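## Task

Get all of the pills into the compartment for Wednesday so that they stay there on their own, with nothing held by the robot; afterwards open the grippers and pull the arms away.

## Robot and tools

Robot: two arms, left_arm and right_arm, each ending in a two-finger gripper. The names are labels only; they do not match the left or right side of any picture. Occasionally something may briefly pull on a held part or nudge a loose object.

Frame: every position and orientation lives in one scene frame. Its origin sits at table-top height, midway between the arm bases and roughly 5 to 10 cm in from the table's near edge. +x reaches out across the table, +z is up, and left_arm is on the +y side. Positions are in metres; orientations are quaternions written w first (qw, qx, qy, qz). On the gripper, the fingers point along its own +z and close along its own y. end_effector_position is the spot between the finger pads, under 1 cm back from the tips. Reported hand positions can be somewhat off, worse at long reach.

Row layout: a row is 16 plain numbers, always for both arms, even when one arm is idle: left x, y, z, qw, qx, qy, qz, opening, then right x, y, z, qw, qx, qy, qz, opening. The x, y, z and quaternion are an absolute target pose for that gripper in the scene frame, not an offset. Opening runs from -1 (closed) to +1 (fully open, 0.087 m).

execute_actions(actions): actions is a list of up to 15 actions; each action is a list of up to 15 rows, one row per 1/30 s control step. An action always lasts 15 steps; if fewer rows are given, the last one is repeated. An empty list just returns the current state and images. A target lying more than 0.6 m from that gripper's current position along any of its own axes gets the action refused for both arms; if the first action fails this, or any action is malformed, nothing runs. Each control step clips the commanded pose to within 70 mm and 16 degrees of the measured one, so far targets take several actions; the arm only carries on to its last clipped pose afterwards. Position is favoured over orientation when both cannot be met. To hold orientation steady, repeat the same quaternion in every row rather than copying a drifted reported one.

move(target, speed, blocking): target is one 16-number row as above, absolute poses. Each gripper follows a straight line toward its pose, taking the shorter rotation; both arms finish together, within 0.5 to 10 s (cut off at 10 s if longer). speed is m/s, 0.002 to 0.5, default 0.25; rotation is capped at twice that in rad/s. The opening is applied at the start. Paths ignore obstacles and the other arm, and the gripper may lag, wander or overshoot the speed, especially with a near-straight arm. Faster contact hits harder, and aiming further past a contact presses harder. With blocking=false the result comes after 0.5 s while motion continues; until a result shows the end, other moves and execute_actions are refused, so use wait or stop. The result adds a 'move:' line with the ending (done, off_target, moving, held, fault) and any limits (paced: the pose was clipped; held: a check blocked steps and the arm may then speed up), plus each gripper's distance to its pose. If only one arm is named, the other finished fine.

wait(seconds): 0 to 10; the arms keep their last command and any running move continues, returning early if it ends. stop(): brakes a running move; it needs stopping distance, and the fingers keep moving. zoom_image(camera, region): region [x0, y0, x1, y1] in pixels of that camera's latest image, at most 504 by 504; cameras are cam_head_left, cam_head_right, cam_high, cam_low, cam_left_wrist, cam_right_wrist, each 896x504. Calibration (intrinsics K, distortion, T_world_to_cam) is supplied per camera and may be a little off; wrist cameras follow their hands. finished_scene(scene): ends the current scene by its number, irreversibly, after the last command has been held; the result says whether the goal was met. Replying without any tool call also ends things.

Result lines: a state line 'left_arm: … | right_arm: …' with each gripper's pose; 'Hand target' lines giving the pose each controller is currently driving toward; grip_measured, the finger opening on the same -1..+1 scale (the final Joint positions number is the opening in metres, each gripper off by up to about 1 mm); 'pose unreachable' when a clearance check altered or blocked a command for the named arm; FAULT or OVER-TEMPERATURE FAULT when an arm has stopped; MOTOR HOT from 75 °C.

Gripping: to hold something, command an opening about 0.02 below grip_measured; less margin gives a lighter hold. Pads push about 20 N at most; closing fast can squeeze harder or even spring open. Friction may leave the hand up to about 31 mm short, and very small commands may not move it. Joint limits (rad): waist -2.618 to 3.054, shoulder 0 to 3.142, elbow 0 to 3.142, wrist pitch -1.571 to 1.571, wrist yaw -1.571 to 1.571, wrist roll -2.094 to 2.094.

Heat: carrying load warms motors. At 90 °C the arm halts for 10 seconds; at 100 °C it drops whatever it holds and sags until cool. Keep holds short.

Avoid: knocking or placing anything off the table, dropping or slipping objects, slamming or shoving hard, arms striking each other, and the bar and plate behind the bases (up to about 3 cm tall, no warning on contact). An arm meant to stay still should get its full last reported pose and intended opening in every call. The robot holds its last command while you are composing the next reply.

Each tool is called after ">>>" by a JSON object that holds its "name" and its "arguments", one argument or row to a line.

## Session

>>> {"name": "execute_actions", "arguments": {
  "actions": []
}}

Scene clock: 0.00 s.
left_arm: end_effector_position=(+0.4378, +0.1470, +0.1324) grip_measured=+0.978 end_effector_quat_wxyz=(+0.275, -0.468, +0.824, -0.163) | right_arm: end_effector_position=(+0.3688, -0.1047, +0.2078) grip_measured=+1.000 end_effector_quat_wxyz=(+0.411, +0.531, +0.683, +0.287)
Joint positions: left_arm=[-0.375  1.791  1.522 -0.669 -0.168 -1.314  0.086] | right_arm=[ 0.599  1.373  1.125 -0.388  0.599  1.679  0.087]
Joint velocities: left_arm=[-0.002 -0.002 -0.012 -0.081 -0.095 -0.037  0.   ] | right_arm=[-0.017 -0.017 -0.002 -0.022  0.007 -0.007  0.   ]
Hand target (left_arm): +0.438, +0.147, +0.132; +0.275, -0.468, +0.824, -0.163
Hand target (right_arm): +0.369, -0.105, +0.208; +0.411, +0.531, +0.683, +0.287

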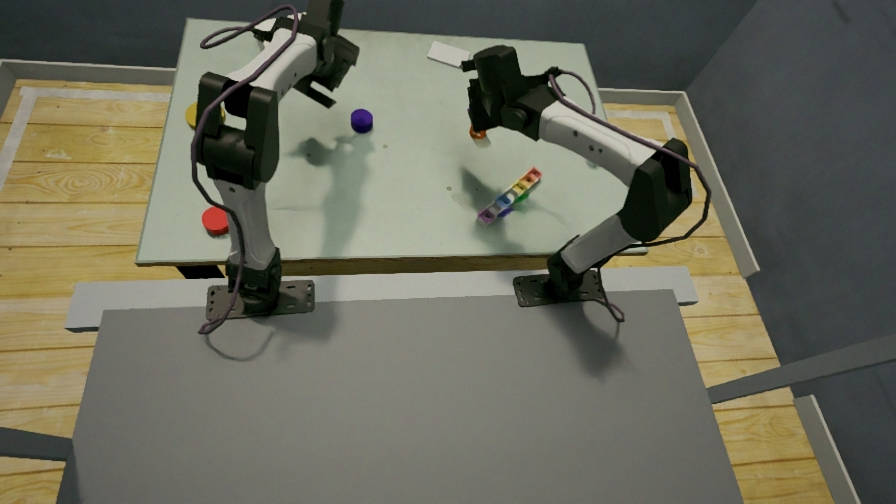

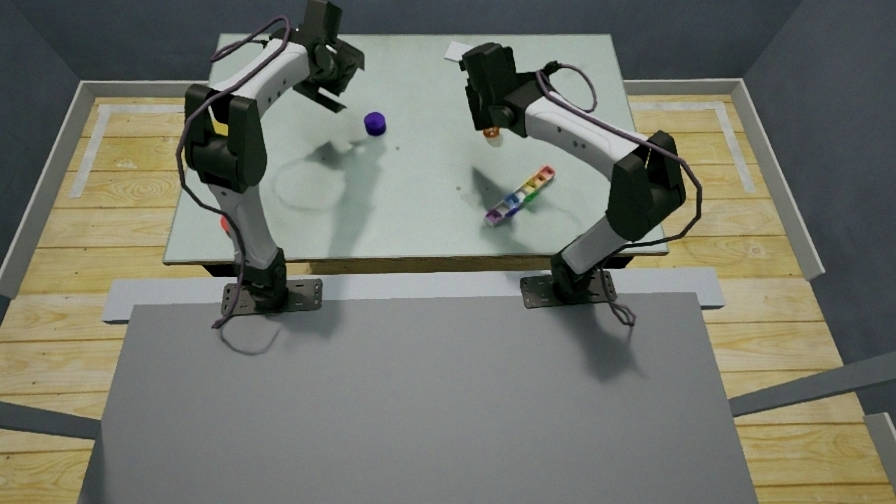

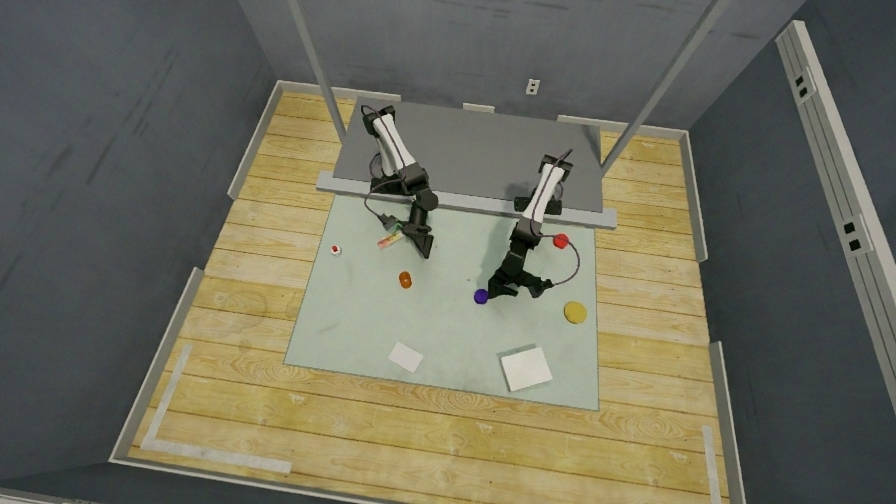

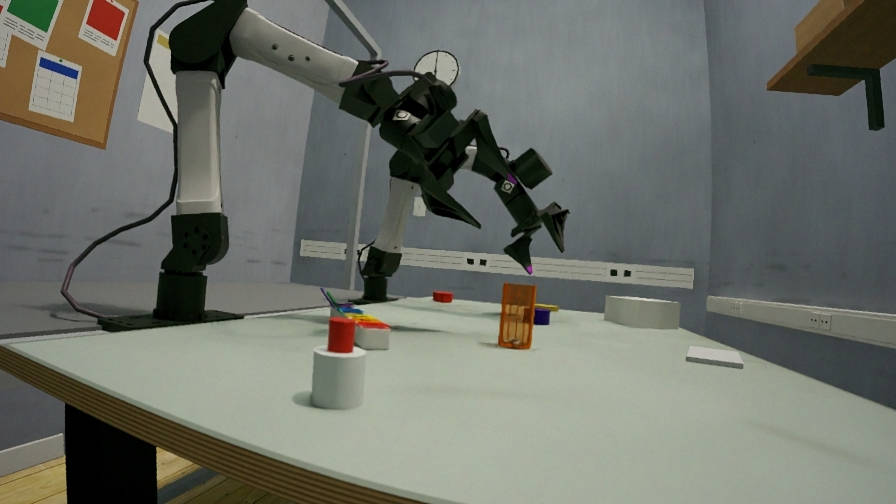

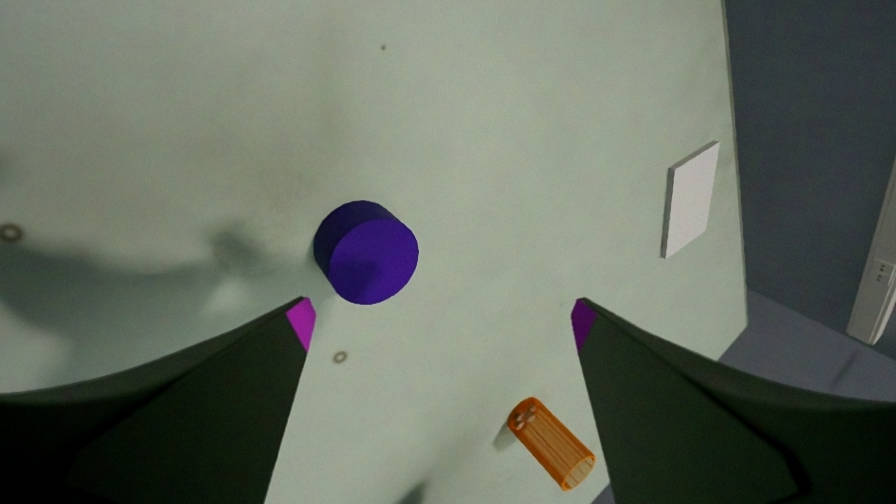

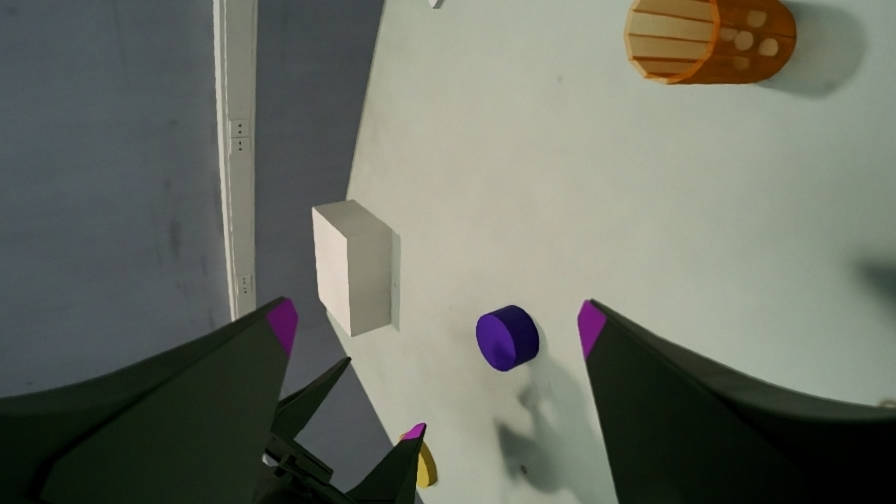

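>>> {"name": "zoom_image", "arguments": {
  "camera": "cam_head_right",
  "region": [450, 110, 590, 240]
}}

>>> {"name": "zoom_image", "arguments": {
  "camera": "cam_low",
  "region": [290, 260, 570, 400]
}}

>>> {"name": "zoom_image", "arguments": {
  "camera": "cam_right_wrist",
  "region": [600, 0, 840, 110]
}}

Region (450, 110, 590, 240) of cam_head_right's 896x504 image, scaled by 3.600, with more detail than that image has; it fills the top 468 rows of this view, and the rest is white.

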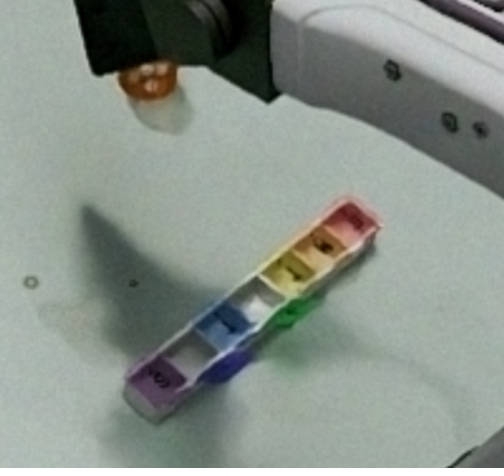

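Region (290, 260, 570, 400) of cam_low's 896x504 image, scaled by 1.800, with more detail than that image has.

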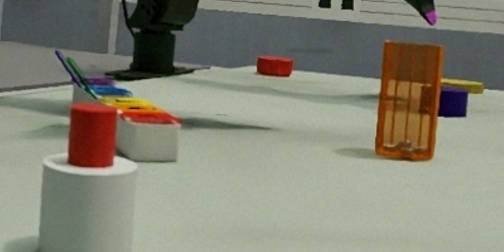

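Region (600, 0, 840, 110) of cam_right_wrist's 896x504 image, scaled by 2.100, with more detail than that image has; it fills the top 231 rows of this view, and the rest is white.

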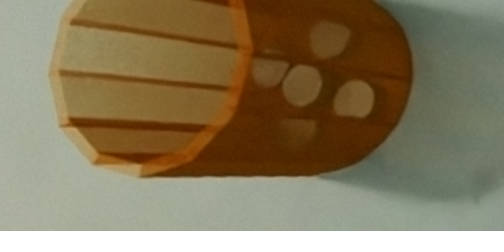

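>>> {"name": "move", "arguments": {
  "target": [0.28,0.02,0.12,0.618,0.299,0.674,-0.274,1,0.245,-0.268,0.11,0,0.406,0.914,0,0.5],
  "speed": 0.35
}}

>>> {"name": "move", "arguments": {
  "target": [0.343,-0.10,0.045,0.618,0.299,0.674,-0.274,1,0.245,-0.268,0.07,0,0.406,0.914,0,0.5]
}}

Scene clock: 11.50 s.
left_arm: end_effector_position=(+0.2862, +0.0246, +0.1235) grip_measured=+0.978 end_effector_quat_wxyz=(+0.626, +0.289, +0.674, -0.266) | right_arm: end_effector_position=(+0.2454, -0.2666, +0.1078) grip_measured=+0.500 end_effector_quat_wxyz=(+0.005, +0.404, +0.915, +0.004)
Joint positions: left_arm=[-0.794  1.398  0.415  0.924  0.061 -0.009  0.086] | right_arm=[-0.021  1.564  1.32  -1.306 -0.014  0.872  0.066]
Joint velocities: left_arm=[-0.022 -0.012  0.007 -0.037 -0.051  0.022 -0.001] | right_arm=[ 0.012 -0.007 -0.012  0.022  0.037 -0.037 -0.   ]
Hand target (left_arm): +0.282, +0.023, +0.118; +0.624, +0.297, +0.672, -0.267
Hand target (right_arm): +0.248, -0.269, +0.109; +0.001, +0.404, +0.915, +0.000
Off the commanded pose (left_arm): 0.008 m, 2 deg.
Off the commanded pose (right_arm): 0.003 m, 1 deg.
move: done
camera_calibration (this result's frames):
cam_left_wrist: T_world_to_cam=[[-0.720689, -0.69309, -0.0152795, 0.224249], [-0.54843, 0.583474, -0.598985, 0.242111], [0.424066, -0.423302, -0.800614, 0.126404], [0, 0, 0, 1]] pos_world=[0.240791, 0.0676664, 0.249649]
cam_right_wrist: T_world_to_cam=[[-0.731664, -0.681654, -0.00391404, -0.00511329], [-0.441867, 0.469898, 0.764166, 0.172116], [-0.519057, 0.560842, -0.645008, 0.482405], [0, 0, 0, 1]] pos_world=[0.322707, -0.354915, 0.179609]

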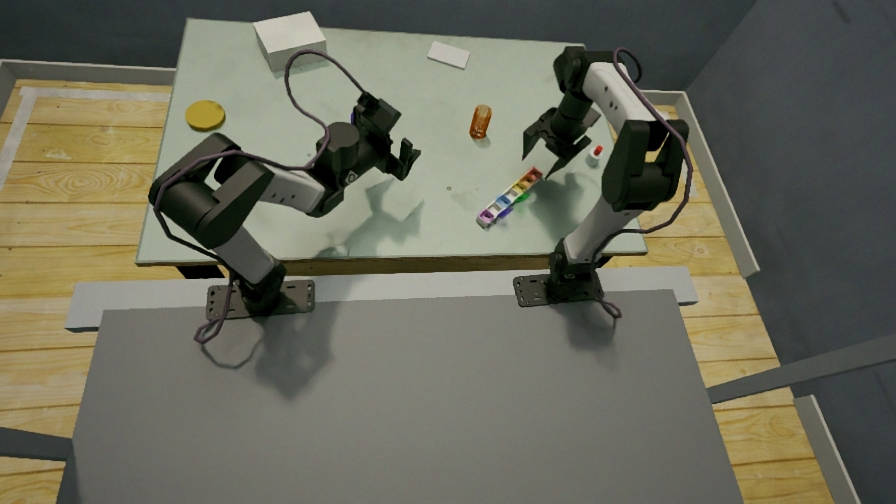

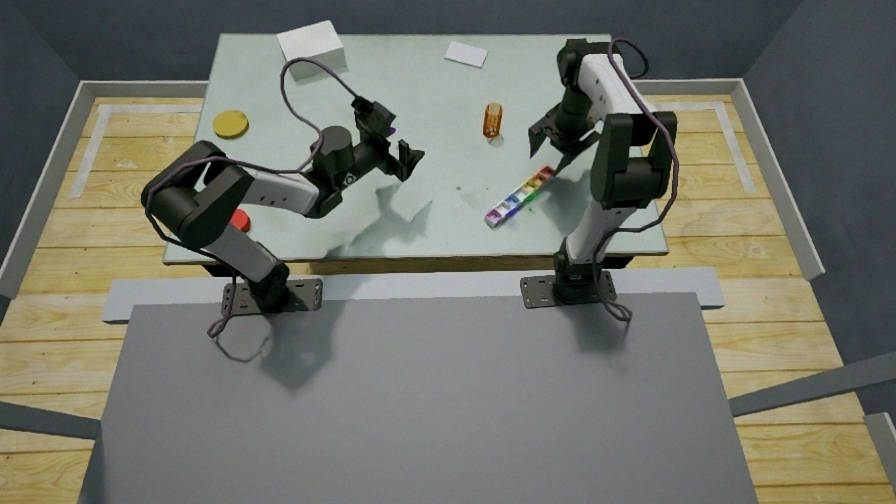

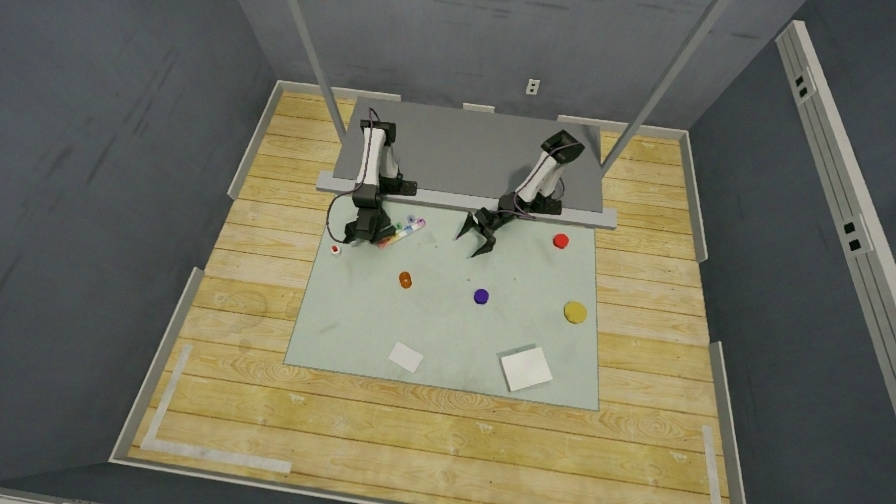

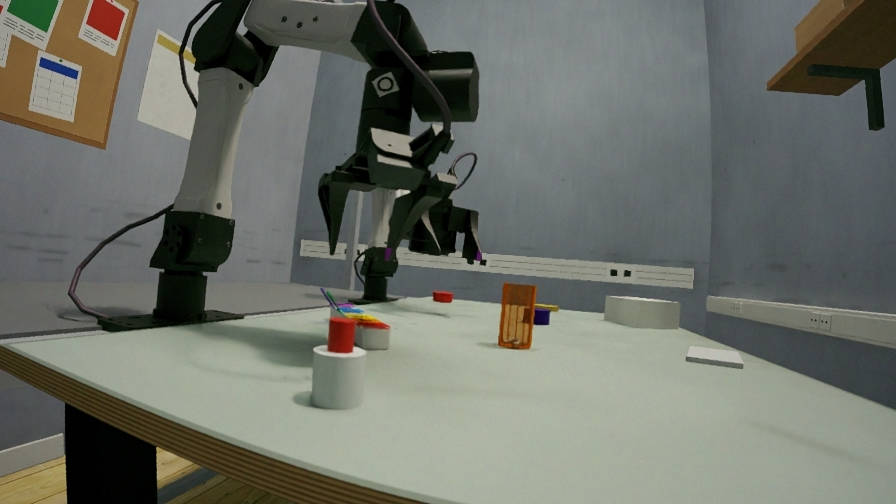

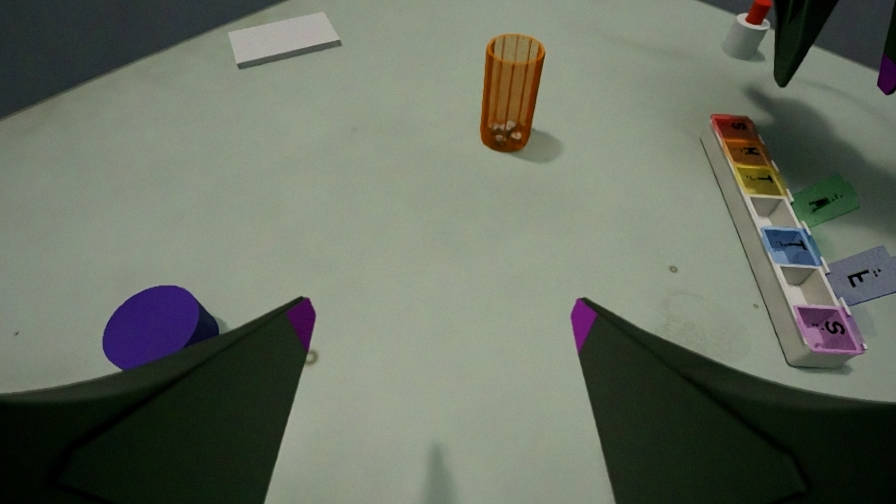

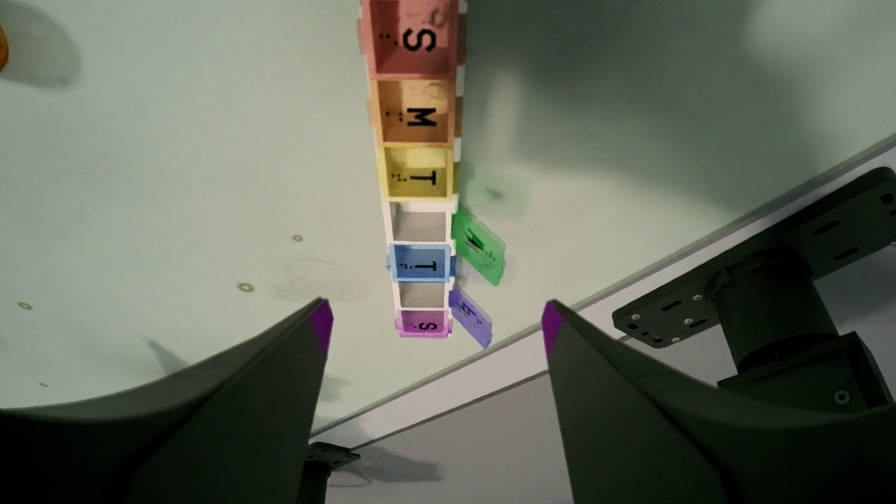

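Scene clock: 12.73 s.
left_arm: end_effector_position=(+0.3398, -0.0949, +0.0392) grip_measured=+0.978 end_effector_quat_wxyz=(+0.608, +0.307, +0.682, -0.267) | right_arm: end_effector_position=(+0.2494, -0.2668, +0.0805) grip_measured=+0.500 end_effector_quat_wxyz=(+0.015, +0.404, +0.915, +0.009)
Joint positions: left_arm=[-0.926  2.087  0.855  1.129 -0.039 -0.011  0.086] | right_arm=[-0.021  1.564  1.213 -1.177 -0.014  0.872  0.066]
Joint velocities: left_arm=[-0.007 -0.007  0.002  0.007  0.037 -0.066 -0.001] | right_arm=[-0.002 -0.012  0.007 -0.022  0.022  0.037 -0.   ]
Hand target (left_arm): +0.342, -0.101, +0.048; +0.618, +0.299, +0.673, -0.274
Hand target (right_arm): +0.246, -0.268, +0.070; +0.000, +0.406, +0.914, +0.000
Off the commanded pose (left_arm): 0.008 m, 2 deg.
Off the commanded pose (right_arm): 0.011 m, 2 deg.
move: off_target (right_arm)
camera_calibration (this result's frames):
cam_left_wrist: T_world_to_cam=[[-0.742685, -0.669325, -0.0205615, 0.188803], [-0.54457, 0.621556, -0.563127, 0.291651], [0.389695, -0.407029, -0.826115, -0.000183043], [0, 0, 0, 1]] pos_world=[0.299117, -0.054981, 0.167967]
cam_right_wrist: T_world_to_cam=[[-0.731196, -0.681836, -0.0212789, -0.00119145], [-0.459354, 0.469068, 0.7543, 0.1997], [-0.504328, 0.561316, -0.656185, 0.464322], [0, 0, 0, 1]] pos_world=[0.325032, -0.355116, 0.154021]

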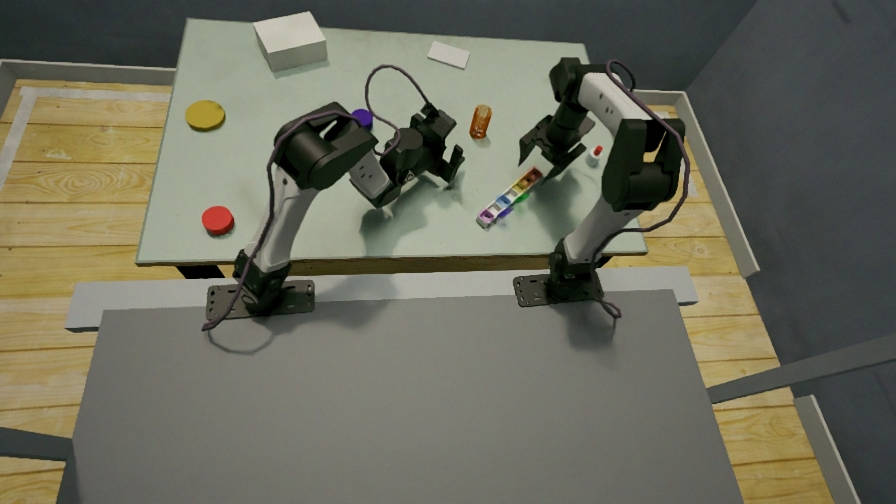

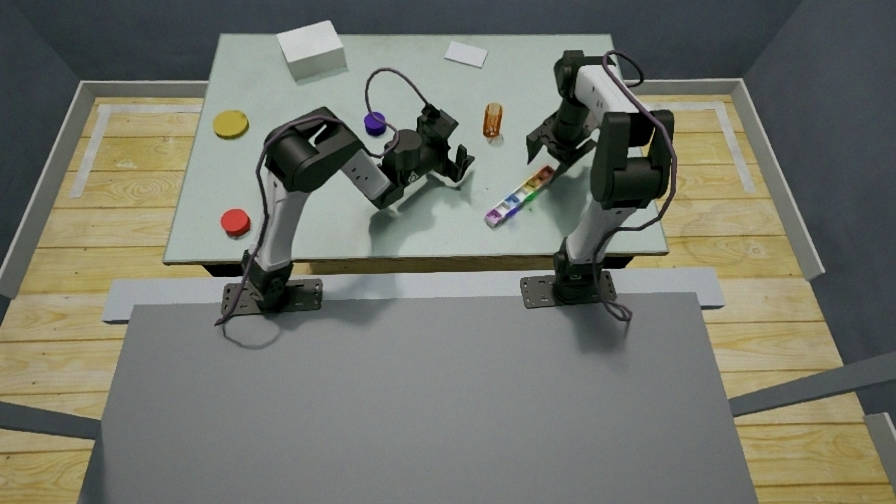

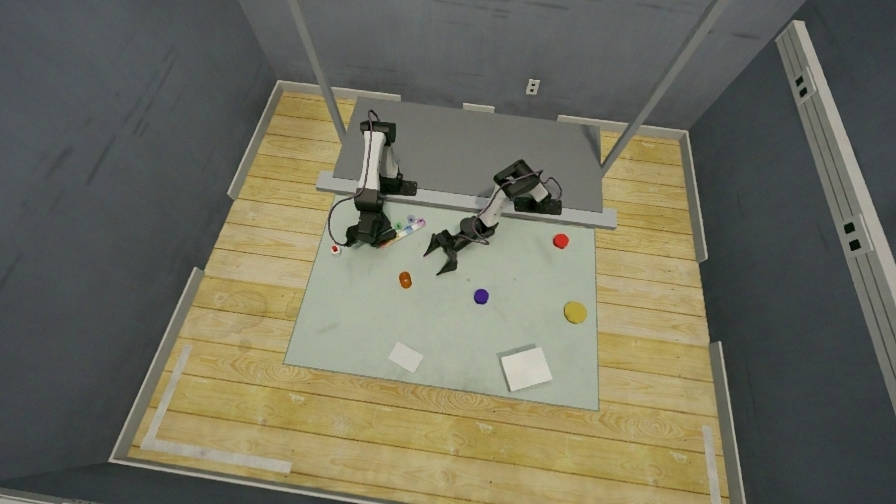

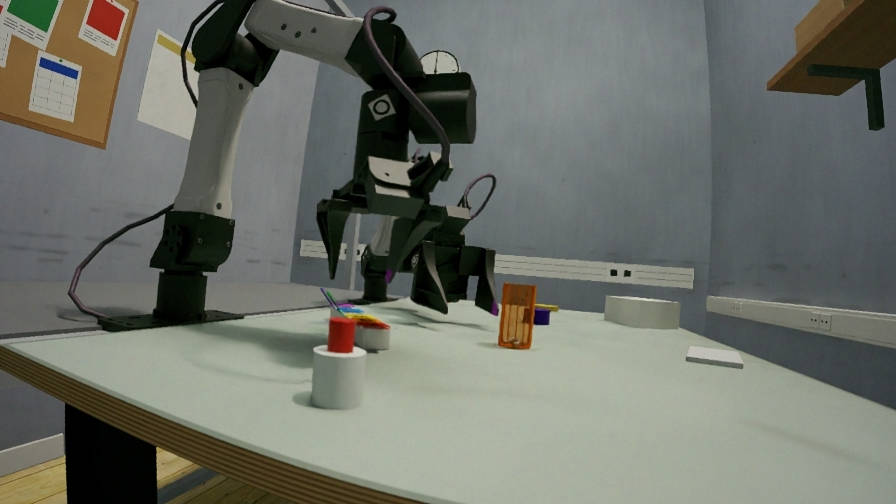

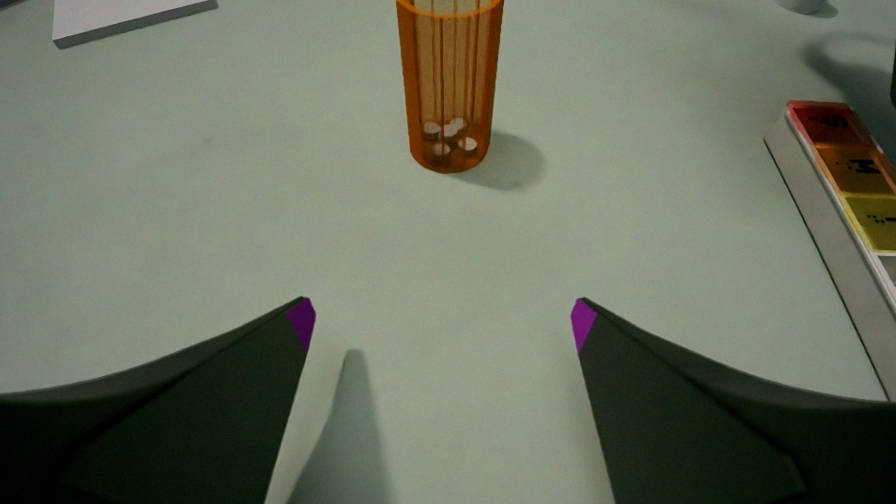

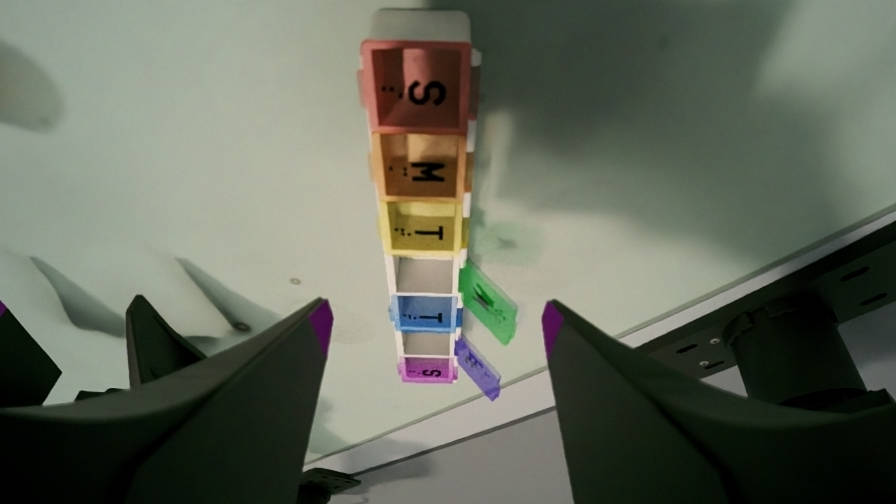

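>>> {"name": "move", "arguments": {
  "target": [0.42,-0.188,0.05,0.618,0.299,0.674,-0.274,1,0.258,-0.271,0.014,0,0.406,0.914,0,0.5],
  "speed": 0.12
}}

Scene clock: 16.30 s.
left_arm: end_effector_position=(+0.4170, -0.1880, +0.0533) grip_measured=+0.978 end_effector_quat_wxyz=(+0.621, +0.301, +0.670, -0.274) | right_arm: end_effector_position=(+0.2646, -0.2669, +0.0231) grip_measured=+0.500 end_effector_quat_wxyz=(+0.012, +0.403, +0.915, +0.008)
Joint positions: left_arm=[-0.926  2.375  1.456  0.856 -0.04  -0.011  0.086] | right_arm=[-0.021  1.677  1.099 -0.955 -0.014  0.872  0.066]
Joint velocities: left_arm=[-0.002 -0.017 -0.012  0.007 -0.007 -0.007  0.   ] | right_arm=[-0.002 -0.002 -0.002  0.081  0.007  0.022  0.   ]
Hand target (left_arm): +0.419, -0.190, +0.051; +0.618, +0.299, +0.674, -0.274
Hand target (right_arm): +0.259, -0.271, +0.014; +0.000, +0.406, +0.914, +0.000
Off the commanded pose (left_arm): 0.004 m, 1 deg.
Off the commanded pose (right_arm): 0.012 m, 2 deg.
move: off_target (right_arm)
camera_calibration (this result's frames):
cam_left_wrist: T_world_to_cam=[[-0.742048, -0.670089, -0.0185936, 0.183529], [-0.530007, 0.603454, -0.595765, 0.391741], [0.410436, -0.432232, -0.802943, -0.071098], [0, 0, 0, 1]] pos_world=[0.372994, -0.144148, 0.179711]
cam_right_wrist: T_world_to_cam=[[-0.730839, -0.682347, -0.0166367, 0.0083158], [-0.455073, 0.468958, 0.756959, 0.248791], [-0.508706, 0.560786, -0.653251, 0.435298], [0, 0, 0, 1]] pos_world=[0.340734, -0.355107, 0.0961726]

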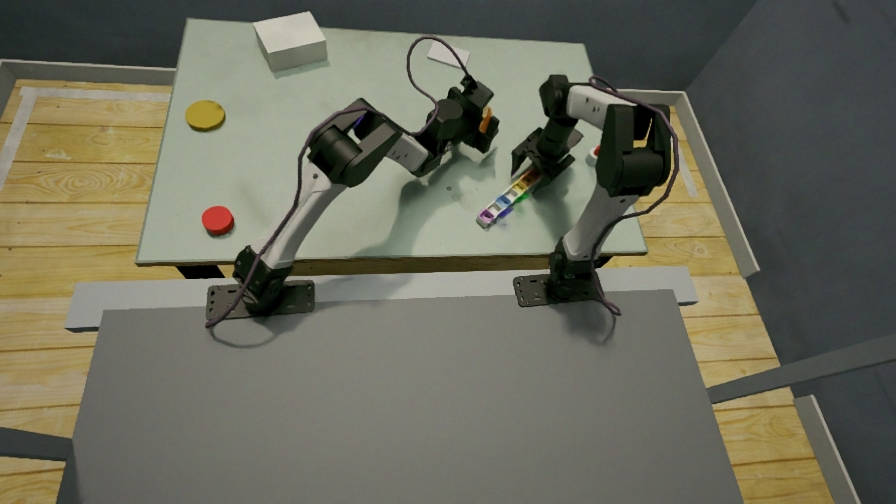

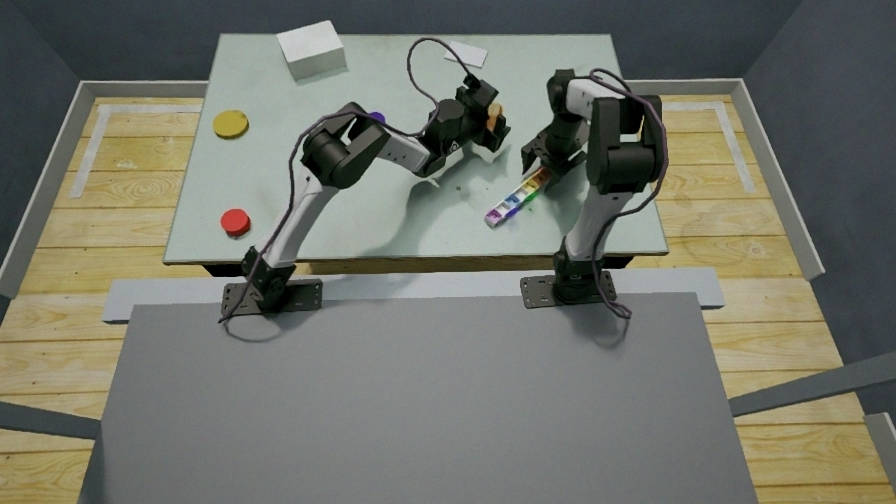

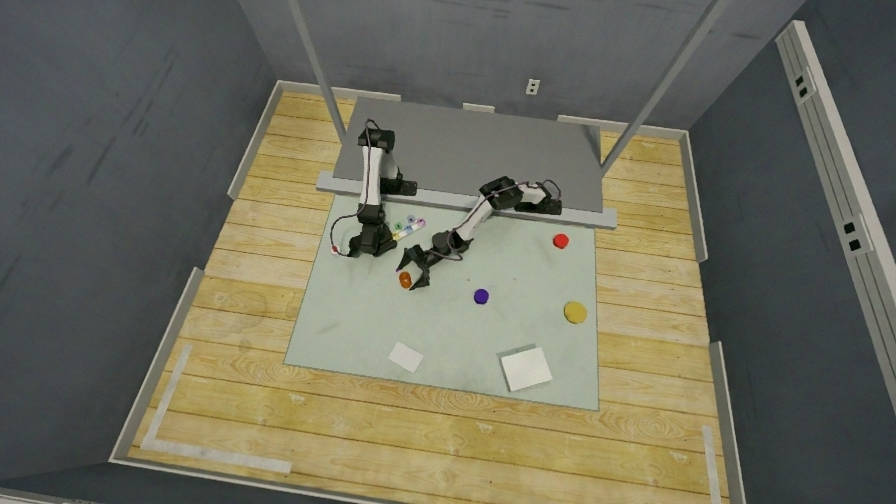

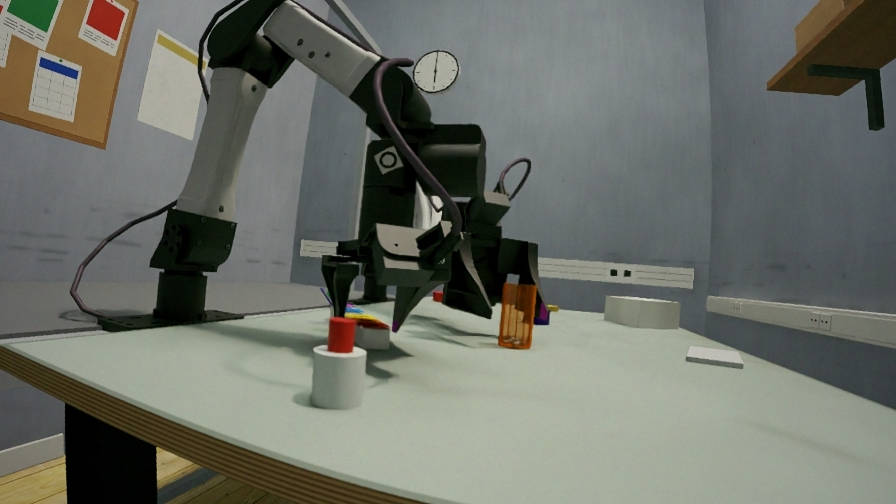

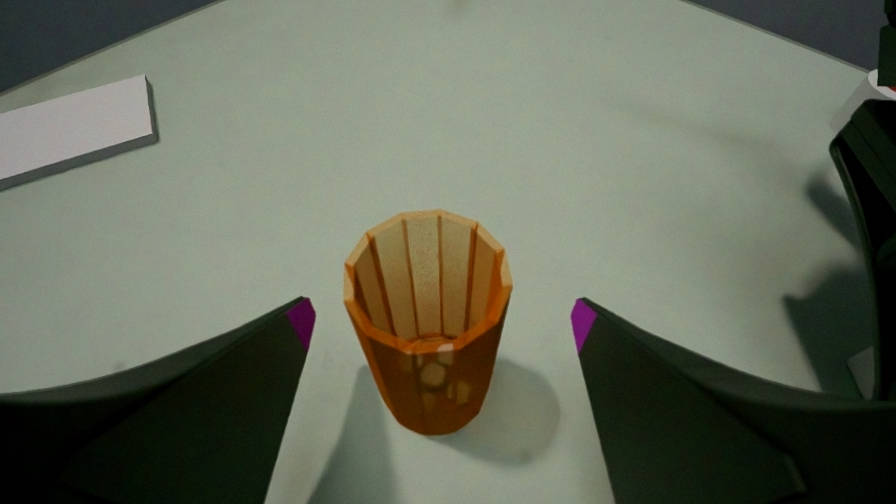

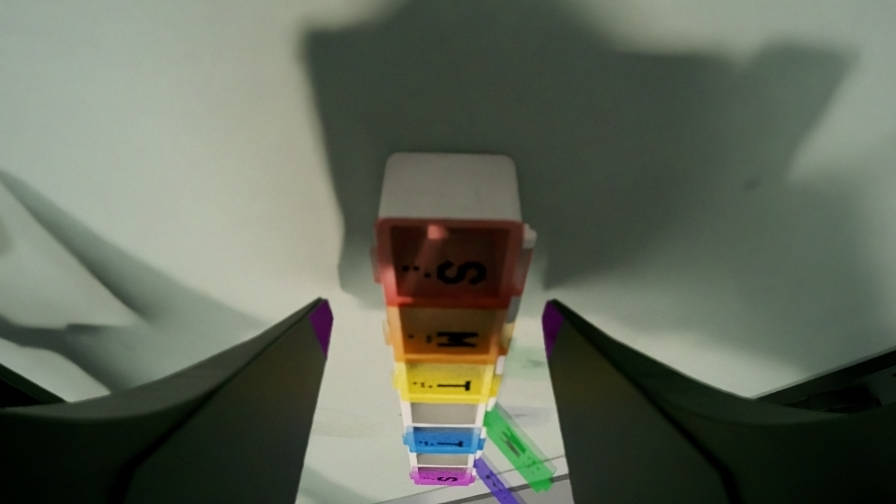

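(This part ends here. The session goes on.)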